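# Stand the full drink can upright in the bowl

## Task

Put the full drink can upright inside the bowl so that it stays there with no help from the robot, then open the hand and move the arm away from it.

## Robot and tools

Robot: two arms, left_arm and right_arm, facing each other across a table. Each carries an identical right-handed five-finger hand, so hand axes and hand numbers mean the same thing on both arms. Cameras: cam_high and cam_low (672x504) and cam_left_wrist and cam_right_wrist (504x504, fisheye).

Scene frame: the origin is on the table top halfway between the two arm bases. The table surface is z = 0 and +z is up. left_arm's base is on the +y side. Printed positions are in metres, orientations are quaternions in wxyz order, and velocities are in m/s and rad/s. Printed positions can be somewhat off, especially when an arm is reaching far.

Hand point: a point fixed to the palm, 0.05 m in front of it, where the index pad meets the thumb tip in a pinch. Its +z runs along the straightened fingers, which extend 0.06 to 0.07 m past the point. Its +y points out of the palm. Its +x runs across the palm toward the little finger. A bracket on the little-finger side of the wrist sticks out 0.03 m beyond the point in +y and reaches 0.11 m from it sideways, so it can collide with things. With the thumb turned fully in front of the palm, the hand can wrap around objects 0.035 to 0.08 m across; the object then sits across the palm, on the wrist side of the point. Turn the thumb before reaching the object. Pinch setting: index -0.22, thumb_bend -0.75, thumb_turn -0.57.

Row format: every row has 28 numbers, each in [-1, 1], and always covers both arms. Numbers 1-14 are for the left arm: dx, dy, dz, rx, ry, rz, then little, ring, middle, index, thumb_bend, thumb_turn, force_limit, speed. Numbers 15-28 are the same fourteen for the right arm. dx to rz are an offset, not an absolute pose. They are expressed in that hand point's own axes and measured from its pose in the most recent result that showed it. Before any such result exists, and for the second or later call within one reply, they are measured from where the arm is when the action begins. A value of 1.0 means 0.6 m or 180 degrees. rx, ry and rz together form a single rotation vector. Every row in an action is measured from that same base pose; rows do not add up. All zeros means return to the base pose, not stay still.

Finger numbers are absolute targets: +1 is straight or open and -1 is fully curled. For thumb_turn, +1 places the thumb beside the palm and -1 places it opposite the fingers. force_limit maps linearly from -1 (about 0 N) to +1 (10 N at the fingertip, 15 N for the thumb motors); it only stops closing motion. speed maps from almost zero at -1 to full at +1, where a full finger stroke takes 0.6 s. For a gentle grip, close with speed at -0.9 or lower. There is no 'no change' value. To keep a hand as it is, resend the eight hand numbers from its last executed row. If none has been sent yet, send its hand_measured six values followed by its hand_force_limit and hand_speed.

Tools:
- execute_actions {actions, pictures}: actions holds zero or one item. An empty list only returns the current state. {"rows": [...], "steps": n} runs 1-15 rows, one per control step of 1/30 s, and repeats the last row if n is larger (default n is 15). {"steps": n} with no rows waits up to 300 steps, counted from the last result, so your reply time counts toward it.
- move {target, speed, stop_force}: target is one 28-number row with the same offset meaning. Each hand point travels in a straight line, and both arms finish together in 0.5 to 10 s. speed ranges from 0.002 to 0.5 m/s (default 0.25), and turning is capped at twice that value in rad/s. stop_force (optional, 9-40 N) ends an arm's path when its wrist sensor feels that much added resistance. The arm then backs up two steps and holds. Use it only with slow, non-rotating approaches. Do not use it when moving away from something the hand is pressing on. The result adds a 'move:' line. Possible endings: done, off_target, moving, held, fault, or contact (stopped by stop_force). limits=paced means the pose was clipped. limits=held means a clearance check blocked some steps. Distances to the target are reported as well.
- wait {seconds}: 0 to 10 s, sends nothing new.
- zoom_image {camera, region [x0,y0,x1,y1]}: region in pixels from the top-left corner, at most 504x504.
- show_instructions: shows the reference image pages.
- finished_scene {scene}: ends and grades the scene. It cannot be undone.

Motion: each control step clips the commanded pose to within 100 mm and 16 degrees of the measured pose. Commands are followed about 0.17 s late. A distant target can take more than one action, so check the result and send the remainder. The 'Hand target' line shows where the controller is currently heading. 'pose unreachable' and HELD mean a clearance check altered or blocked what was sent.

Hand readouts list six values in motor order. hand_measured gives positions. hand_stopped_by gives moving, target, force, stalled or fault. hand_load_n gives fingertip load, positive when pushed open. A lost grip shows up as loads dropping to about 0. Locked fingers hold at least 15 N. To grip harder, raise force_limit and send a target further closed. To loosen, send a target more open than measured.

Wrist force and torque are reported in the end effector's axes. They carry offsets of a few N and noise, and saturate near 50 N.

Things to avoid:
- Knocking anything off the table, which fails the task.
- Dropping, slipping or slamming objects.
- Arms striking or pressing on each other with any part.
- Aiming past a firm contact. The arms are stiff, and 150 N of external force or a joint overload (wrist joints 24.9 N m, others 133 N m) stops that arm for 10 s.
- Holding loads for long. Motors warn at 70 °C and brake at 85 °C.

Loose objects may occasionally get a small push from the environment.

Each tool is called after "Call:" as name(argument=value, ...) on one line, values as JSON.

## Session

Call:
execute_actions(actions=[])

Scene clock: 0.00 s of 4800.00 s.
left_arm: end_effector_position=(+0.3108, +0.4002, +0.4894) hand_measured=(+1.000, +1.000, +1.000, +1.000, +1.000, +1.000) hand_load_n=(+0.0, +0.0, +0.0, +0.0, +0.0, +0.0) hand_stopped_by=(target, target, target, target, target, target) hand_force_limit=0.00 hand_speed=-0.80 end_effector_quat_wxyz=(+0.011, +0.419, +0.908, +0.007) end_effector_velocity=(+0.000, +0.000, -0.000) end_effector_angular_velocity=(+0.004, +0.001, +0.000) | right_arm: end_effector_position=(+0.1613, -0.3044, +0.4742) hand_measured=(+1.000, +1.000, +1.000, +1.000, +1.000, +1.000) hand_load_n=(+0.0, +0.0, +0.0, +0.0, +0.0, +0.0) hand_stopped_by=(target, target, target, target, target, target) hand_force_limit=0.00 hand_speed=-0.80 end_effector_quat_wxyz=(-0.021, -0.333, +0.943, -0.001) end_effector_velocity=(+0.001, +0.000, -0.001) end_effector_angular_velocity=(-0.001, +0.003, +0.000)
Joint positions: left_arm=[ 0.543 -1.75   1.336  1.979  1.545 -1.9  ] | right_arm=[-1.191 -1.694  1.34   1.968  1.572 -1.913]
Joint velocities: left_arm=[0.001 0.001 0.001 0.001 0.    0.001] | right_arm=[-0.     0.002  0.     0.    -0.    -0.   ]
Joint torques (N m, as the arm reports them, + toward a larger angle): no reading
Wrist force (N, on the end effector, along its own x y z axes, offset not removed): no reading
Wrist torque (N m, same axes, about the end effector's origin, offset not removed): no reading
Hand target (left_arm): +0.311, +0.400, +0.489; +0.011, +0.419, +0.908, +0.007
Hand target (right_arm): +0.161, -0.304, +0.474; -0.021, -0.333, +0.943, -0.001

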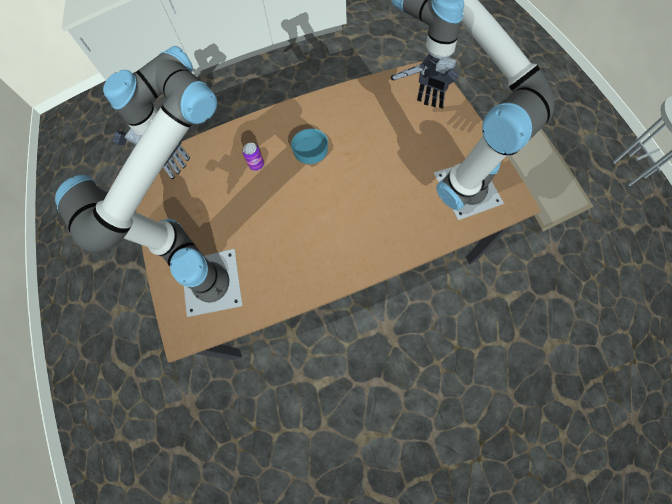

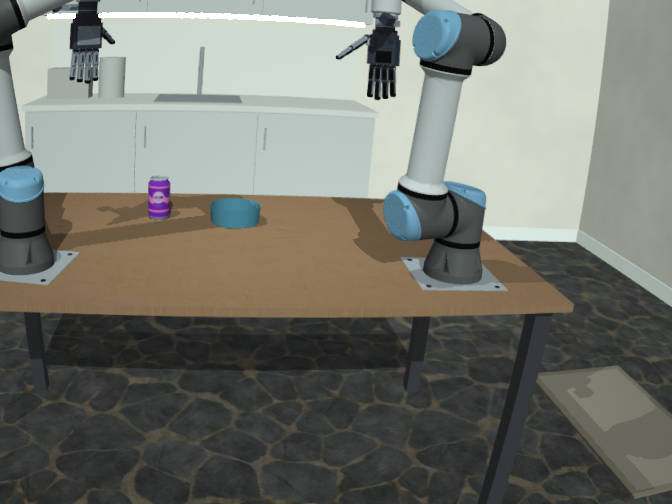

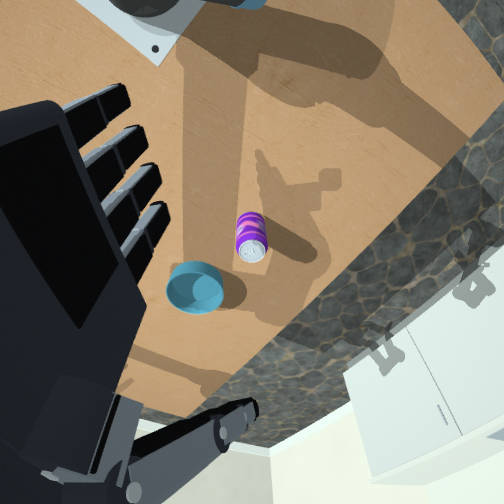

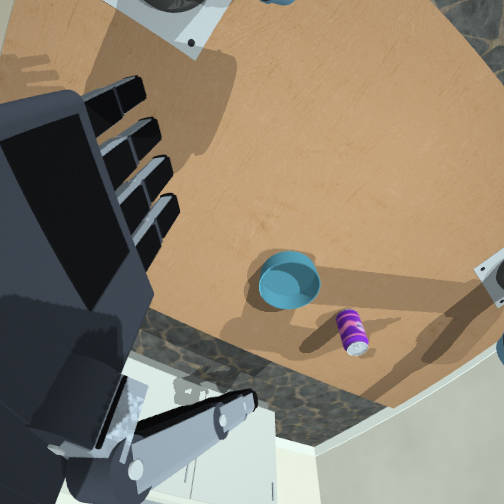

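Call:
move(target=[-0.209,-0.025,0.15,0,0,-0.95,1,1,1,1,1,-1,0,0.5, 0,0,0,0,0,0,1,1,1,1,1,1,0,-0.8], speed=0.4)

Call:
move(target=[0,0,0.35,0,0.5,0,1,1,1,1,1,-1,0,0.5, 0,0,0,0,0,0,1,1,1,1,1,1,0,-0.8], speed=0.3)

Scene clock: 7.70 s of 4800.00 s.
left_arm: end_effector_position=(+0.3830, +0.2958, +0.4002) hand_measured=(+1.000, +1.000, +1.000, +1.000, +1.000, -1.000) hand_load_n=(+0.0, +0.0, +0.0, +0.0, +0.0, +0.0) hand_stopped_by=(target, target, target, target, target, target) hand_force_limit=0.00 hand_speed=0.50 end_effector_quat_wxyz=(-0.008, +0.872, -0.490, +0.010) end_effector_velocity=(+0.000, -0.001, -0.000) end_effector_angular_velocity=(+0.000, -0.001, +0.013) | right_arm: end_effector_position=(+0.1613, -0.3044, +0.4742) hand_measured=(+1.000, +1.000, +1.000, +1.000, +1.000, +1.000) hand_load_n=(+0.0, +0.0, +0.0, +0.0, +0.0, +0.0) hand_stopped_by=(target, target, target, target, target, target) hand_force_limit=0.00 hand_speed=-0.80 end_effector_quat_wxyz=(-0.021, -0.333, +0.943, -0.001) end_effector_velocity=(-0.000, -0.000, -0.000) end_effector_angular_velocity=(+0.000, -0.000, +0.001)
Joint positions: left_arm=[ 0.957 -1.222  0.986  1.792  1.549 -4.47 ] | right_arm=[-1.191 -1.694  1.34   1.968  1.572 -1.913]
Joint velocities: left_arm=[-0.    -0.001  0.001 -0.001 -0.001 -0.013] | right_arm=[ 0.    -0.001  0.001 -0.     0.    -0.001]
Joint torques (N m, as the arm reports them, + toward a larger angle): left_arm=[  7.37 -36.24  -2.5   -0.13  -2.99  -1.45] | right_arm=[  1.16 -11.25 -16.73   2.52   0.08   0.13]
Wrist force (N, on the end effector, along its own x y z axes, offset not removed): left_arm=[0.3 4.4 -1.6] | right_arm=[0.0 -1.1 -0.6]
Wrist torque (N m, same axes, about the end effector's origin, offset not removed): left_arm=[0.70 -0.05 0.06] | right_arm=[-0.27 -0.09 0.05]
Hand target (left_arm): +0.383, +0.296, +0.400; -0.008, +0.872, -0.489, +0.010
Hand target (right_arm): +0.161, -0.304, +0.474; -0.021, -0.333, +0.943, -0.001
Off the commanded pose (left_arm): 0.001 m, 0 deg.
Off the commanded pose (right_arm): 0.000 m, 0 deg.
After step 90, 0.37 s passed at rest.
move: done

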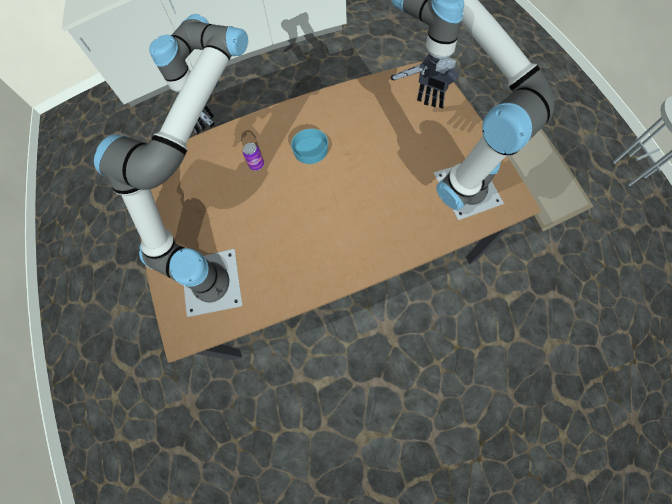

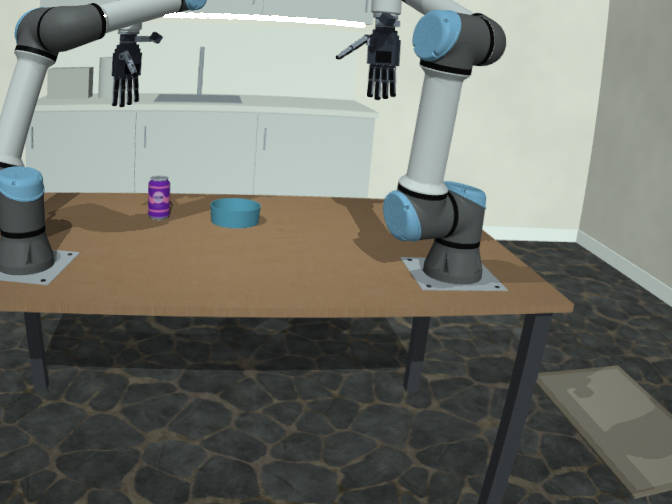

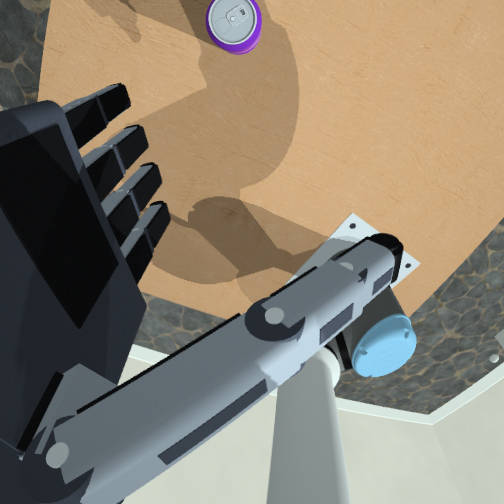

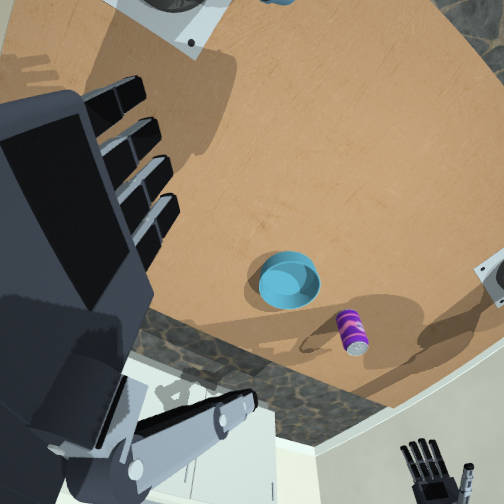

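Scene clock: 11.00 s of 4800.00 s.
left_arm: end_effector_position=(+0.3881, +0.2966, +0.1907) hand_measured=(+1.000, +1.000, +1.000, +1.000, +1.000, -1.000) hand_load_n=(+0.0, +0.0, +0.0, +0.0, +0.0, +0.0) hand_stopped_by=(target, target, target, target, target, target) hand_force_limit=0.00 hand_speed=0.50 end_effector_quat_wxyz=(+0.340, +0.610, -0.351, +0.623) end_effector_velocity=(+0.001, -0.000, -0.000) end_effector_angular_velocity=(-0.014, -0.008, +0.001) | right_arm: end_effector_position=(+0.1613, -0.3044, +0.4742) hand_measured=(+1.000, +1.000, +1.000, +1.000, +1.000, +1.000) hand_load_n=(+0.0, +0.0, +0.0, +0.0, +0.0, +0.0) hand_stopped_by=(target, target, target, target, target, target) hand_force_limit=0.00 hand_speed=-0.80 end_effector_quat_wxyz=(-0.021, -0.333, +0.943, -0.001) end_effector_velocity=(+0.000, +0.000, -0.000) end_effector_angular_velocity=(-0.000, +0.001, -0.001)
Joint positions: left_arm=[ 1.344 -1.726  2.457 -0.741  2.198 -4.695] | right_arm=[-1.191 -1.694  1.34   1.968  1.572 -1.913]
Joint velocities: left_arm=[ 0.002  0.008  0.008 -0.036  0.001 -0.012] | right_arm=[ 0.     0.001  0.    -0.001 -0.     0.001]
Joint torques (N m, as the arm reports them, + toward a larger angle): left_arm=[ 6.39  2.39 -4.32 -3.43  2.26 -1.89] | right_arm=[  1.04 -10.91 -16.76   2.38   0.03   0.3 ]
Wrist force (N, on the end effector, along its own x y z axes, offset not removed): left_arm=[-1.5 1.8 0.6] | right_arm=[-1.5 -2.0 0.6]
Wrist torque (N m, same axes, about the end effector's origin, offset not removed): left_arm=[0.45 0.16 0.03] | right_arm=[-0.52 0.25 -0.23]
Hand target (left_arm): +0.388, +0.297, +0.191; +0.340, +0.610, -0.351, +0.624
Hand target (right_arm): +0.161, -0.304, +0.474; -0.021, -0.333, +0.943, -0.001
Off the commanded pose (left_arm): 0.001 m, 0 deg.
Off the commanded pose (right_arm): 0.000 m, 0 deg.
move: done

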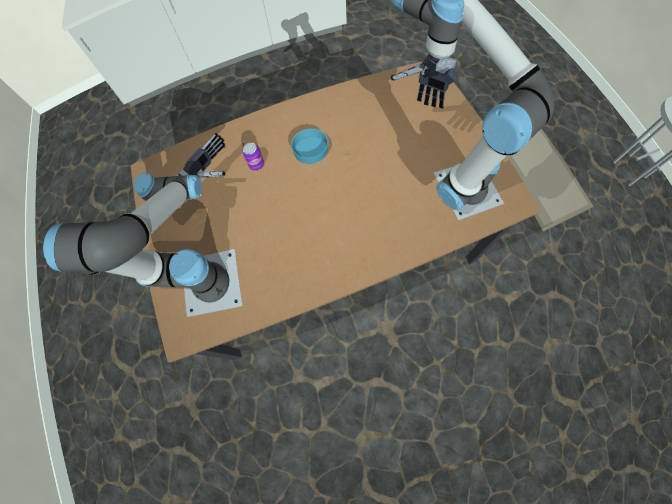

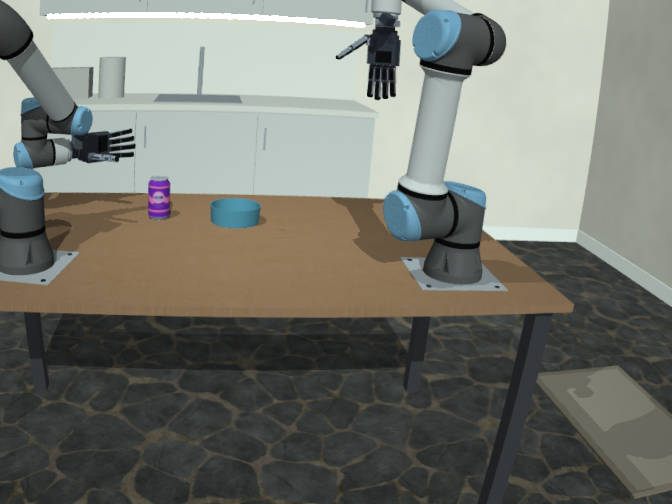

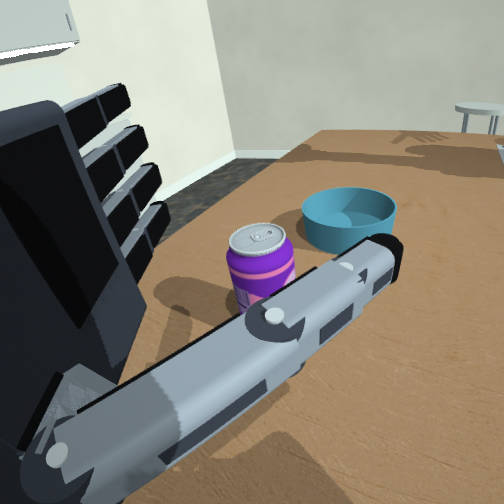

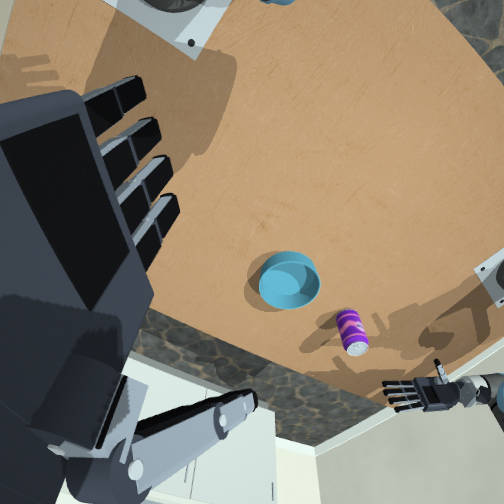

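Call:
move(target=[-0.181,0.035,0.02,0,-0.003,-0.007,1,1,1,1,1,-1,0,0.5, 0,0,0,0,0,0,1,1,1,1,1,1,0,-0.8], speed=0.2)

Scene clock: 13.10 s of 4800.00 s.
left_arm: end_effector_position=(+0.3789, +0.2761, +0.0819) hand_measured=(+1.000, +1.000, +1.000, +1.000, +1.000, -1.000) hand_load_n=(+0.0, +0.0, +0.0, +0.0, +0.0, +0.0) hand_stopped_by=(target, target, target, target, target, target) hand_force_limit=0.00 hand_speed=0.50 end_effector_quat_wxyz=(+0.345, +0.617, -0.346, +0.616) end_effector_velocity=(+0.001, -0.001, -0.002) end_effector_angular_velocity=(-0.004, -0.001, +0.001) | right_arm: end_effector_position=(+0.1613, -0.3044, +0.4742) hand_measured=(+1.000, +1.000, +1.000, +1.000, +1.000, +1.000) hand_load_n=(+0.0, +0.0, +0.0, +0.0, +0.0, +0.0) hand_stopped_by=(target, target, target, target, target, target) hand_force_limit=0.00 hand_speed=-0.80 end_effector_quat_wxyz=(-0.021, -0.333, +0.943, -0.001) end_effector_velocity=(+0.000, +0.000, -0.000) end_effector_angular_velocity=(-0.000, +0.000, -0.000)
Joint positions: left_arm=[ 1.244 -1.387  2.599 -1.21   2.098 -4.71 ] | right_arm=[-1.191 -1.694  1.34   1.968  1.572 -1.913]
Joint velocities: left_arm=[-0.001  0.014  0.001 -0.02  -0.003 -0.004] | right_arm=[-0.     0.001  0.    -0.     0.     0.   ]
Joint torques (N m, as the arm reports them, + toward a larger angle): left_arm=[-5.43 -5.24  2.93 -3.84 -2.84 -1.81] | right_arm=[  0.87 -10.67 -18.21   2.45   0.31   0.13]
Wrist force (N, on the end effector, along its own x y z axes, offset not removed): left_arm=[-1.3 1.8 0.6] | right_arm=[2.6 -0.3 -1.3]
Wrist torque (N m, same axes, about the end effector's origin, offset not removed): left_arm=[0.16 0.08 -0.03] | right_arm=[-0.08 -0.32 0.26]
Hand target (left_arm): +0.379, +0.276, +0.082; +0.345, +0.617, -0.346, +0.617
Hand target (right_arm): +0.161, -0.304, +0.474; -0.021, -0.333, +0.943, -0.001
Off the commanded pose (left_arm): 0.000 m, 0 deg.
Off the commanded pose (right_arm): 0.000 m, 0 deg.
move: done

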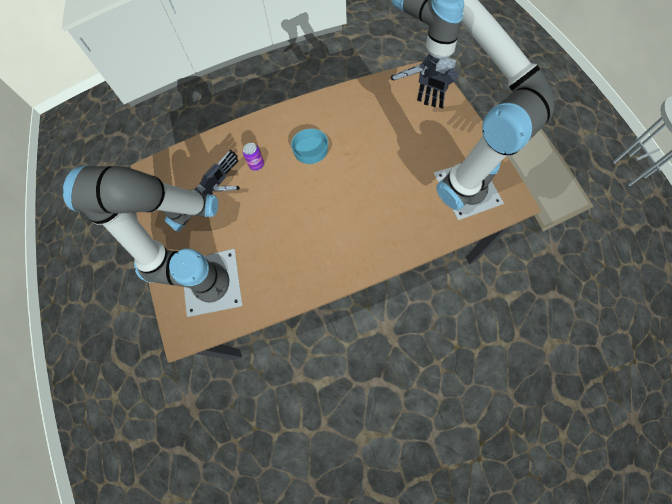

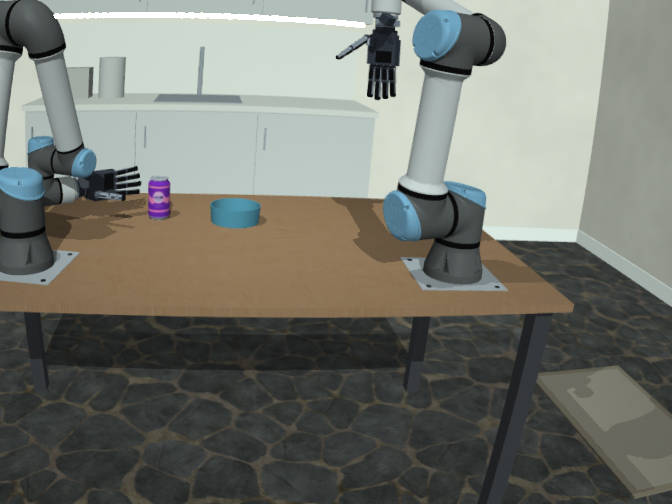

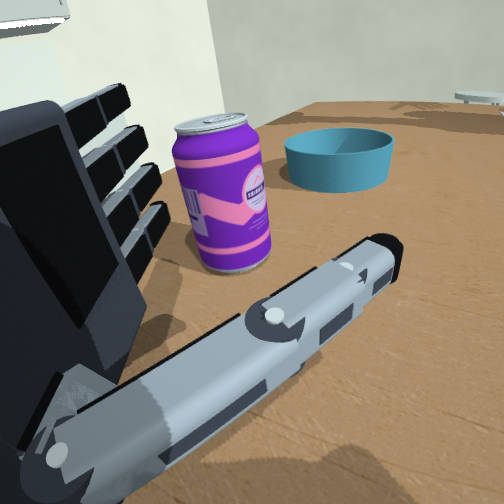

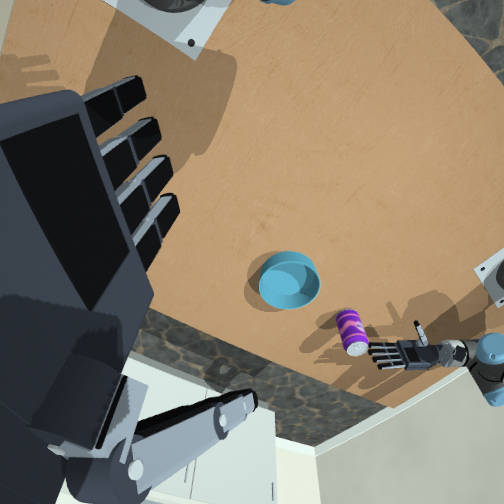

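Call:
move(target=[0,-0.02,0.175,0,0,0,1,1,1,1,1,-1,0,0.5, 0,0,0,0,0,0,1,1,1,1,1,1,0,-0.8], speed=0.08)

Call:
move(target=[0,0,0,0,0,0,1,-1,-1,-1,-1,-1,0.6,-0.6, 0,0,0,0,0,0,1,1,1,1,1,1,0,-0.8])

Scene clock: 16.10 s of 4800.00 s.
left_arm: end_effector_position=(+0.4436, +0.1928, +0.0816) hand_measured=(+1.000, +1.000, +1.000, +1.000, +1.000, -1.000) hand_load_n=(+0.0, +0.0, +0.0, +0.0, +0.0, +0.0) hand_stopped_by=(target, target, target, target, target, target) hand_force_limit=0.00 hand_speed=0.50 end_effector_quat_wxyz=(+0.345, +0.617, -0.346, +0.616) end_effector_velocity=(+0.002, -0.002, +0.001) end_effector_angular_velocity=(-0.001, -0.002, +0.001) | right_arm: end_effector_position=(+0.1613, -0.3044, +0.4742) hand_measured=(+1.000, +1.000, +1.000, +1.000, +1.000, +1.000) hand_load_n=(+0.0, +0.0, +0.0, +0.0, +0.0, +0.0) hand_stopped_by=(target, target, target, target, target, target) hand_force_limit=0.00 hand_speed=-0.80 end_effector_quat_wxyz=(-0.021, -0.333, +0.943, -0.001) end_effector_velocity=(+0.001, +0.000, -0.000) end_effector_angular_velocity=(-0.001, +0.001, -0.000)
Joint positions: left_arm=[ 1.104 -1.263  2.393 -1.128  1.958 -4.71 ] | right_arm=[-1.191 -1.694  1.34   1.968  1.572 -1.913]
Joint velocities: left_arm=[-0.001  0.002 -0.006  0.001 -0.002 -0.   ] | right_arm=[-0.     0.002  0.    -0.     0.     0.   ]
Joint torques (N m, as the arm reports them, + toward a larger angle): left_arm=[ -8.   -11.47 -22.14   1.85  -3.3    1.13] | right_arm=[  0.35  -8.78 -17.55   2.64   0.33   0.02]
Wrist force (N, on the end effector, along its own x y z axes, offset not removed): left_arm=[-1.5 0.0 0.1] | right_arm=[0.4 -2.7 -1.7]
Wrist torque (N m, same axes, about the end effector's origin, offset not removed): left_arm=[0.11 0.25 0.06] | right_arm=[-0.48 -0.05 -0.05]
Hand target (left_arm): +0.444, +0.193, +0.082; +0.345, +0.617, -0.346, +0.616
Hand target (right_arm): +0.161, -0.304, +0.474; -0.021, -0.333, +0.943, -0.001
Off the commanded pose (left_arm): 0.000 m, 0 deg.
Off the commanded pose (right_arm): 0.000 m, 0 deg.
move: done

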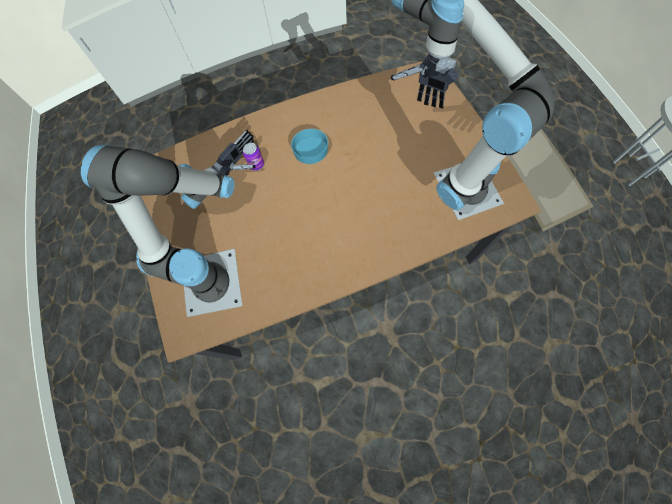

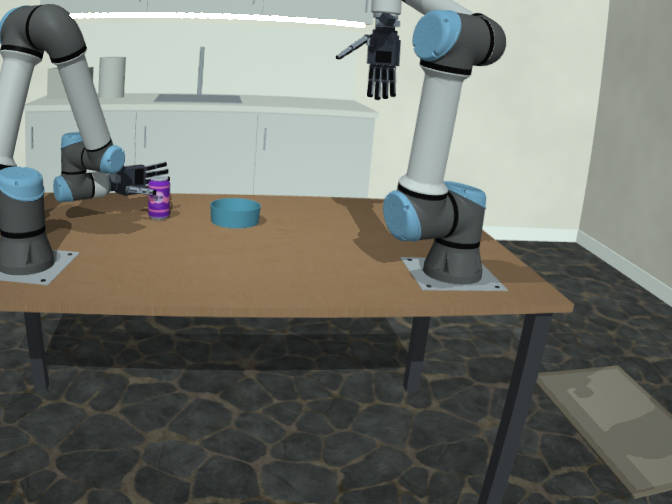

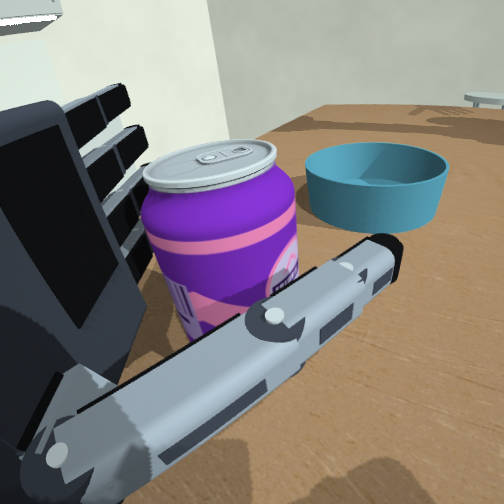

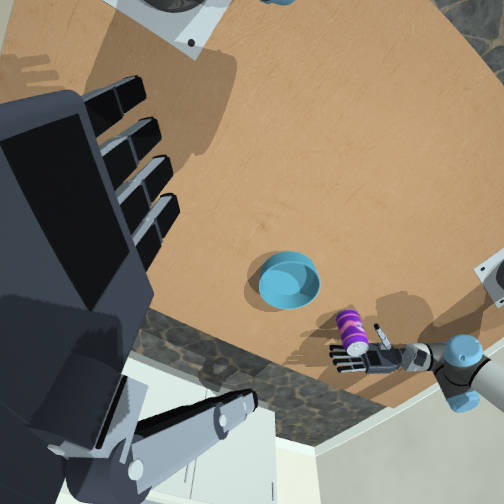

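Scene clock: 17.77 s of 4800.00 s.
left_arm: end_effector_position=(+0.4436, +0.1928, +0.0816) hand_measured=(+1.000, +0.072, +0.190, +0.204, +0.526, -1.000) hand_load_n=(+0.0, +9.0, +7.5, +3.0, +20.0, +1.5) hand_stopped_by=(target, force, force, force, force, target) hand_force_limit=0.60 hand_speed=-0.60 end_effector_quat_wxyz=(+0.345, +0.617, -0.346, +0.616) end_effector_velocity=(-0.001, -0.000, -0.001) end_effector_angular_velocity=(+0.001, +0.001, -0.001) | right_arm: end_effector_position=(+0.1613, -0.3044, +0.4742) hand_measured=(+1.000, +1.000, +1.000, +1.000, +1.000, +1.000) hand_load_n=(+0.0, +0.0, +0.0, +0.0, +0.0, +0.0) hand_stopped_by=(target, target, target, target, target, target) hand_force_limit=0.00 hand_speed=-0.80 end_effector_quat_wxyz=(-0.021, -0.333, +0.943, -0.001) end_effector_velocity=(-0.000, -0.000, +0.000) end_effector_angular_velocity=(+0.001, -0.003, +0.000)
Joint positions: left_arm=[ 1.104 -1.263  2.393 -1.128  1.958 -4.71 ] | right_arm=[-1.191 -1.694  1.34   1.968  1.572 -1.913]
Joint velocities: left_arm=[-0.001  0.001  0.001 -0.     0.    -0.   ] | right_arm=[-0.    -0.001 -0.    -0.001  0.    -0.   ]
Joint torques (N m, as the arm reports them, + toward a larger angle): left_arm=[  6.31 -26.52   2.03  -2.23   1.95   0.82] | right_arm=[  0.36  -9.82 -17.32   2.49   0.43  -0.09]
Wrist force (N, on the end effector, along its own x y z axes, offset not removed): left_arm=[4.4 2.1 -3.0] | right_arm=[0.9 -1.5 1.4]
Wrist torque (N m, same axes, about the end effector's origin, offset not removed): left_arm=[0.28 -0.22 -0.03] | right_arm=[-0.48 -0.20 -0.14]
Hand target (left_arm): +0.444, +0.193, +0.082; +0.345, +0.617, -0.346, +0.616
Hand target (right_arm): +0.161, -0.304, +0.474; -0.021, -0.333, +0.943, -0.001
Off the commanded pose (left_arm): 0.000 m, 0 deg.
Off the commanded pose (right_arm): 0.000 m, 0 deg.
move: done

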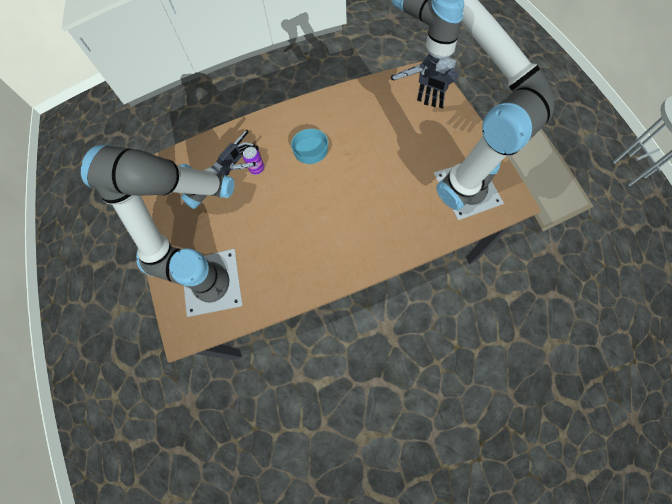

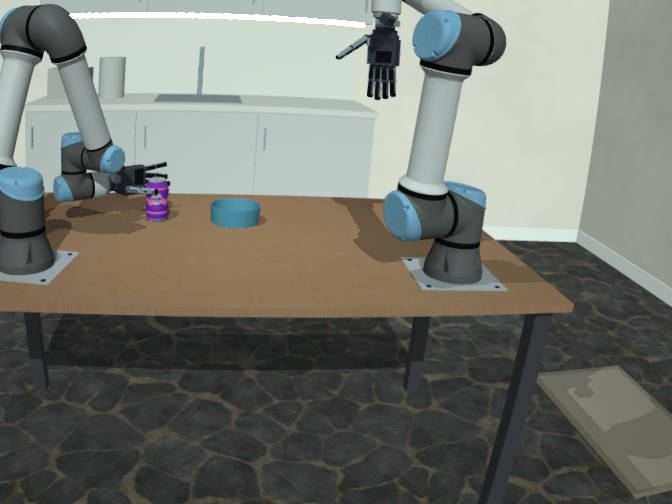

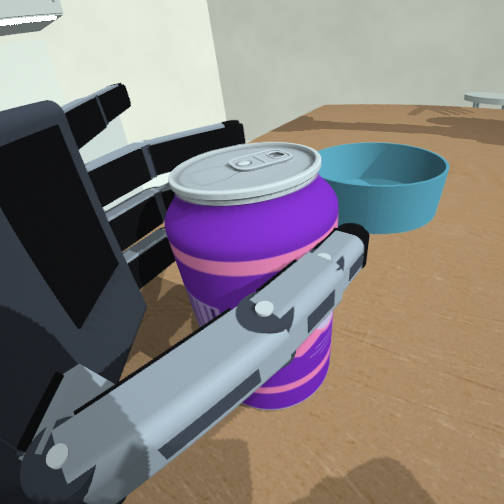

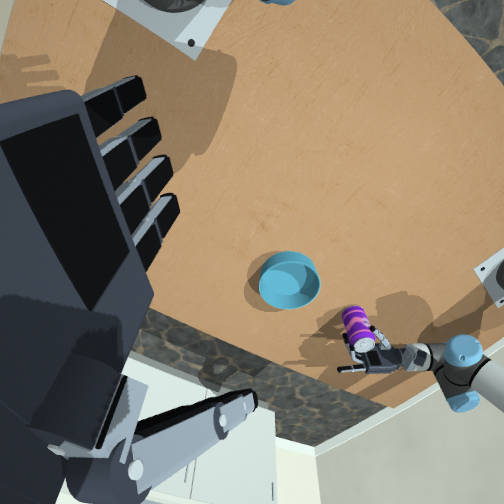

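Call:
move(target=[0.14,0,0,0,0,0,1,-1,-1,-1,-1,-1,0.6,-0.6, 0,0,0,0,0,0,1,1,1,1,1,1,0,-0.8], speed=0.1)

Call:
move(target=[0,0.217,0.307,0,0,0,1,-1,-1,-1,-1,-1,0.6,-0.6, 0,0,0,0,0,0,1,1,1,1,1,1,0,-0.8], speed=0.12)

Call:
zoom_image(camera="cam_high", region=[245,85,365,185])

Scene clock: 20.67 s of 4800.00 s.
left_arm: end_effector_position=(+0.4437, +0.1926, +0.1654) hand_measured=(+1.000, +0.072, +0.190, +0.204, +0.526, -1.000) hand_load_n=(+0.0, +7.0, +7.0, +5.0, +19.5, +6.0) hand_stopped_by=(target, force, force, force, force, target) hand_force_limit=0.60 hand_speed=-0.60 end_effector_quat_wxyz=(+0.345, +0.617, -0.346, +0.616) end_effector_velocity=(+0.000, +0.000, +0.002) end_effector_angular_velocity=(+0.001, +0.001, +0.001) | right_arm: end_effector_position=(+0.1613, -0.3044, +0.4742) hand_measured=(+1.000, +1.000, +1.000, +1.000, +1.000, +1.000) hand_load_n=(+0.0, +0.0, +0.0, +0.0, +0.0, +0.0) hand_stopped_by=(target, target, target, target, target, target) hand_force_limit=0.00 hand_speed=-0.80 end_effector_quat_wxyz=(-0.021, -0.333, +0.943, -0.001) end_effector_velocity=(-0.000, -0.000, -0.000) end_effector_angular_velocity=(-0.001, +0.002, +0.001)
Joint positions: left_arm=[ 1.103 -1.496  2.327 -0.829  1.958 -4.711] | right_arm=[-1.191 -1.694  1.34   1.968  1.572 -1.913]
Joint velocities: left_arm=[ 0.001 -0.006 -0.004  0.011 -0.     0.001] | right_arm=[ 0.     0.     0.     0.001  0.001 -0.001]
Joint torques (N m, as the arm reports them, + toward a larger angle): left_arm=[ -6.99 -27.03 -28.03   0.77  -3.09   0.92] | right_arm=[  1.7  -10.08 -18.29   2.49   0.47   0.  ]
Wrist force (N, on the end effector, along its own x y z axes, offset not removed): left_arm=[-3.7 1.0 -2.0] | right_arm=[-0.1 -1.9 0.3]
Wrist torque (N m, same axes, about the end effector's origin, offset not removed): left_arm=[0.18 0.09 0.17] | right_arm=[-0.31 0.08 -0.07]
Hand target (left_arm): +0.444, +0.193, +0.166; +0.345, +0.617, -0.346, +0.616
Hand target (right_arm): +0.161, -0.304, +0.474; -0.021, -0.333, +0.943, -0.001
Off the commanded pose (left_arm): 0.000 m, 0 deg.
Off the commanded pose (right_arm): 0.000 m, 0 deg.
move: done

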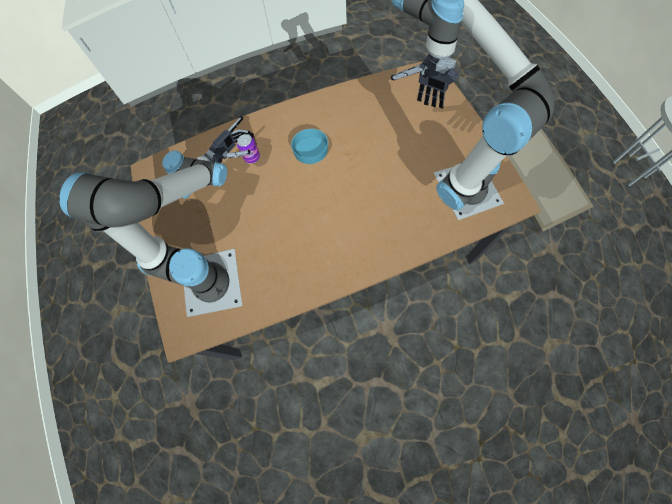

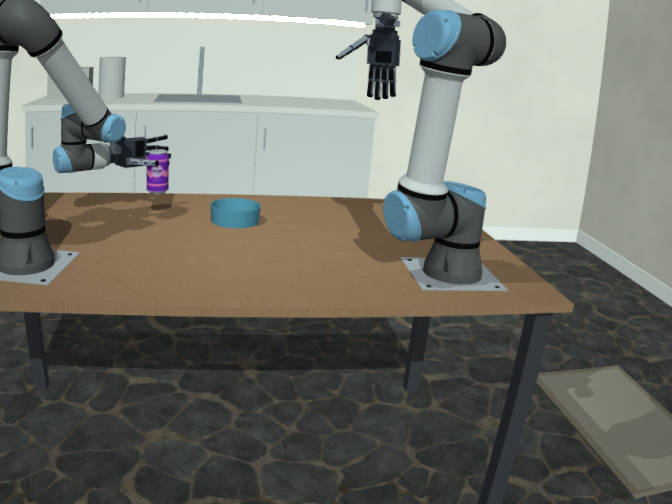

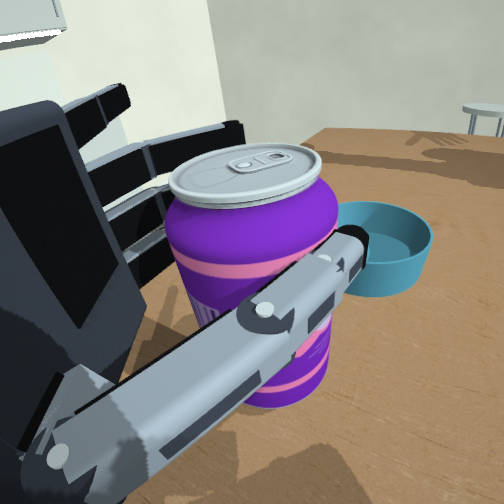

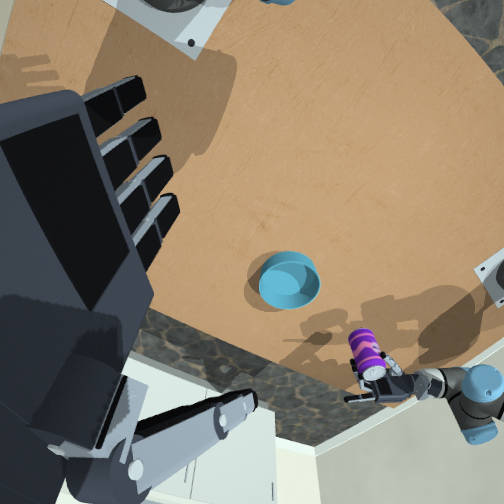

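Scene clock: 23.07 s of 4800.00 s.
left_arm: end_effector_position=(+0.4282, -0.0323, +0.1649) hand_measured=(+1.000, +0.072, +0.190, +0.204, +0.526, -1.000) hand_load_n=(+0.0, +7.0, +7.0, +5.0, +19.5, +6.0) hand_stopped_by=(target, force, force, force, force, target) hand_force_limit=0.60 hand_speed=-0.60 end_effector_quat_wxyz=(+0.345, +0.617, -0.346, +0.616) end_effector_velocity=(+0.002, -0.001, +0.000) end_effector_angular_velocity=(-0.000, -0.000, +0.003) | right_arm: end_effector_position=(+0.1613, -0.3044, +0.4742) hand_measured=(+1.000, +1.000, +1.000, +1.000, +1.000, +1.000) hand_load_n=(+0.0, +0.0, +0.0, +0.0, +0.0, +0.0) hand_stopped_by=(target, target, target, target, target, target) hand_force_limit=0.00 hand_speed=-0.80 end_effector_quat_wxyz=(-0.021, -0.333, +0.943, -0.001) end_effector_velocity=(-0.000, -0.000, +0.000) end_effector_angular_velocity=(+0.000, -0.001, -0.001)
Joint positions: left_arm=[ 0.645 -1.287  2.062 -0.773  1.5   -4.711] | right_arm=[-1.191 -1.694  1.34   1.968  1.572 -1.913]
Joint velocities: left_arm=[ 0.001  0.002 -0.004  0.001 -0.003  0.   ] | right_arm=[-0.    -0.001  0.     0.     0.     0.001]
Joint torques (N m, as the arm reports them, + toward a larger angle): left_arm=[ -6.93 -18.36 -27.78   0.39  -3.22  -1.79] | right_arm=[  1.91 -10.72 -16.56   2.5    0.28   0.23]
Wrist force (N, on the end effector, along its own x y z axes, offset not removed): left_arm=[-0.1 3.4 -1.7] | right_arm=[-0.2 -2.1 -1.8]
Wrist torque (N m, same axes, about the end effector's origin, offset not removed): left_arm=[0.74 -0.31 0.38] | right_arm=[-0.32 0.20 -0.10]
Hand target (left_arm): +0.428, -0.033, +0.165; +0.345, +0.617, -0.346, +0.616
Hand target (right_arm): +0.161, -0.304, +0.474; -0.021, -0.333, +0.943, -0.001
Off the commanded pose (left_arm): 0.001 m, 0 deg.
Off the commanded pose (right_arm): 0.000 m, 0 deg.
move: done

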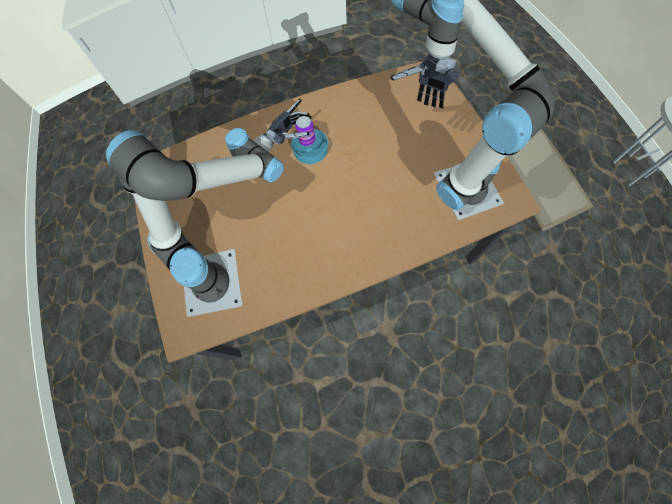

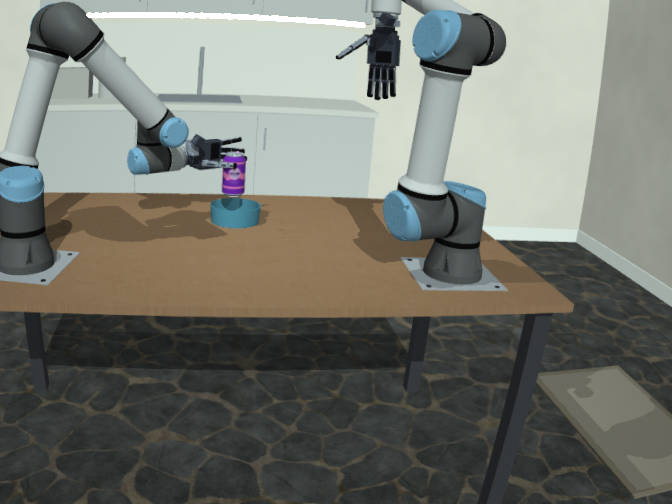

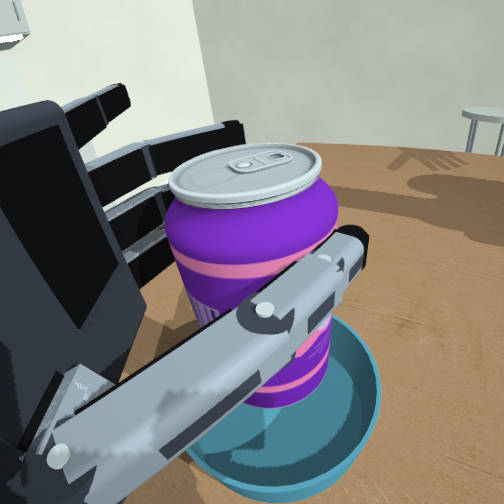

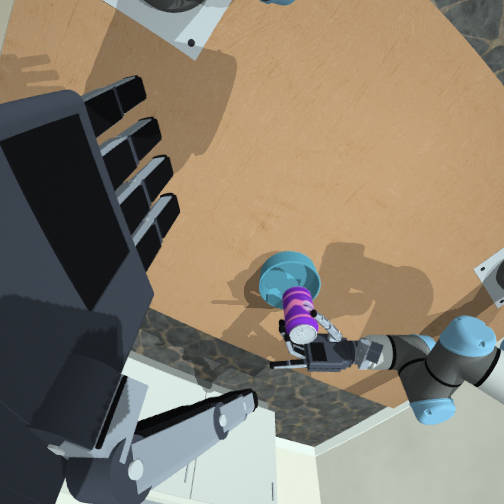

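Region (245, 85, 365, 185) of cam_high's 672x504 image, scaled by 4.200, with more detail than that image has.

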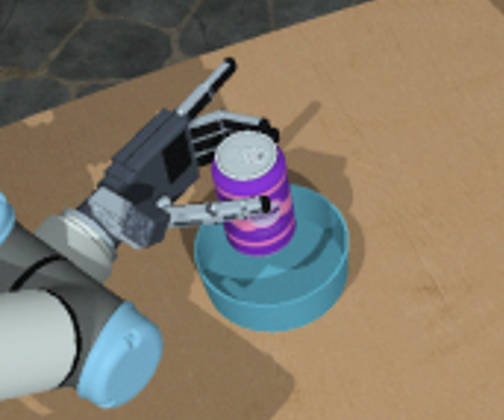

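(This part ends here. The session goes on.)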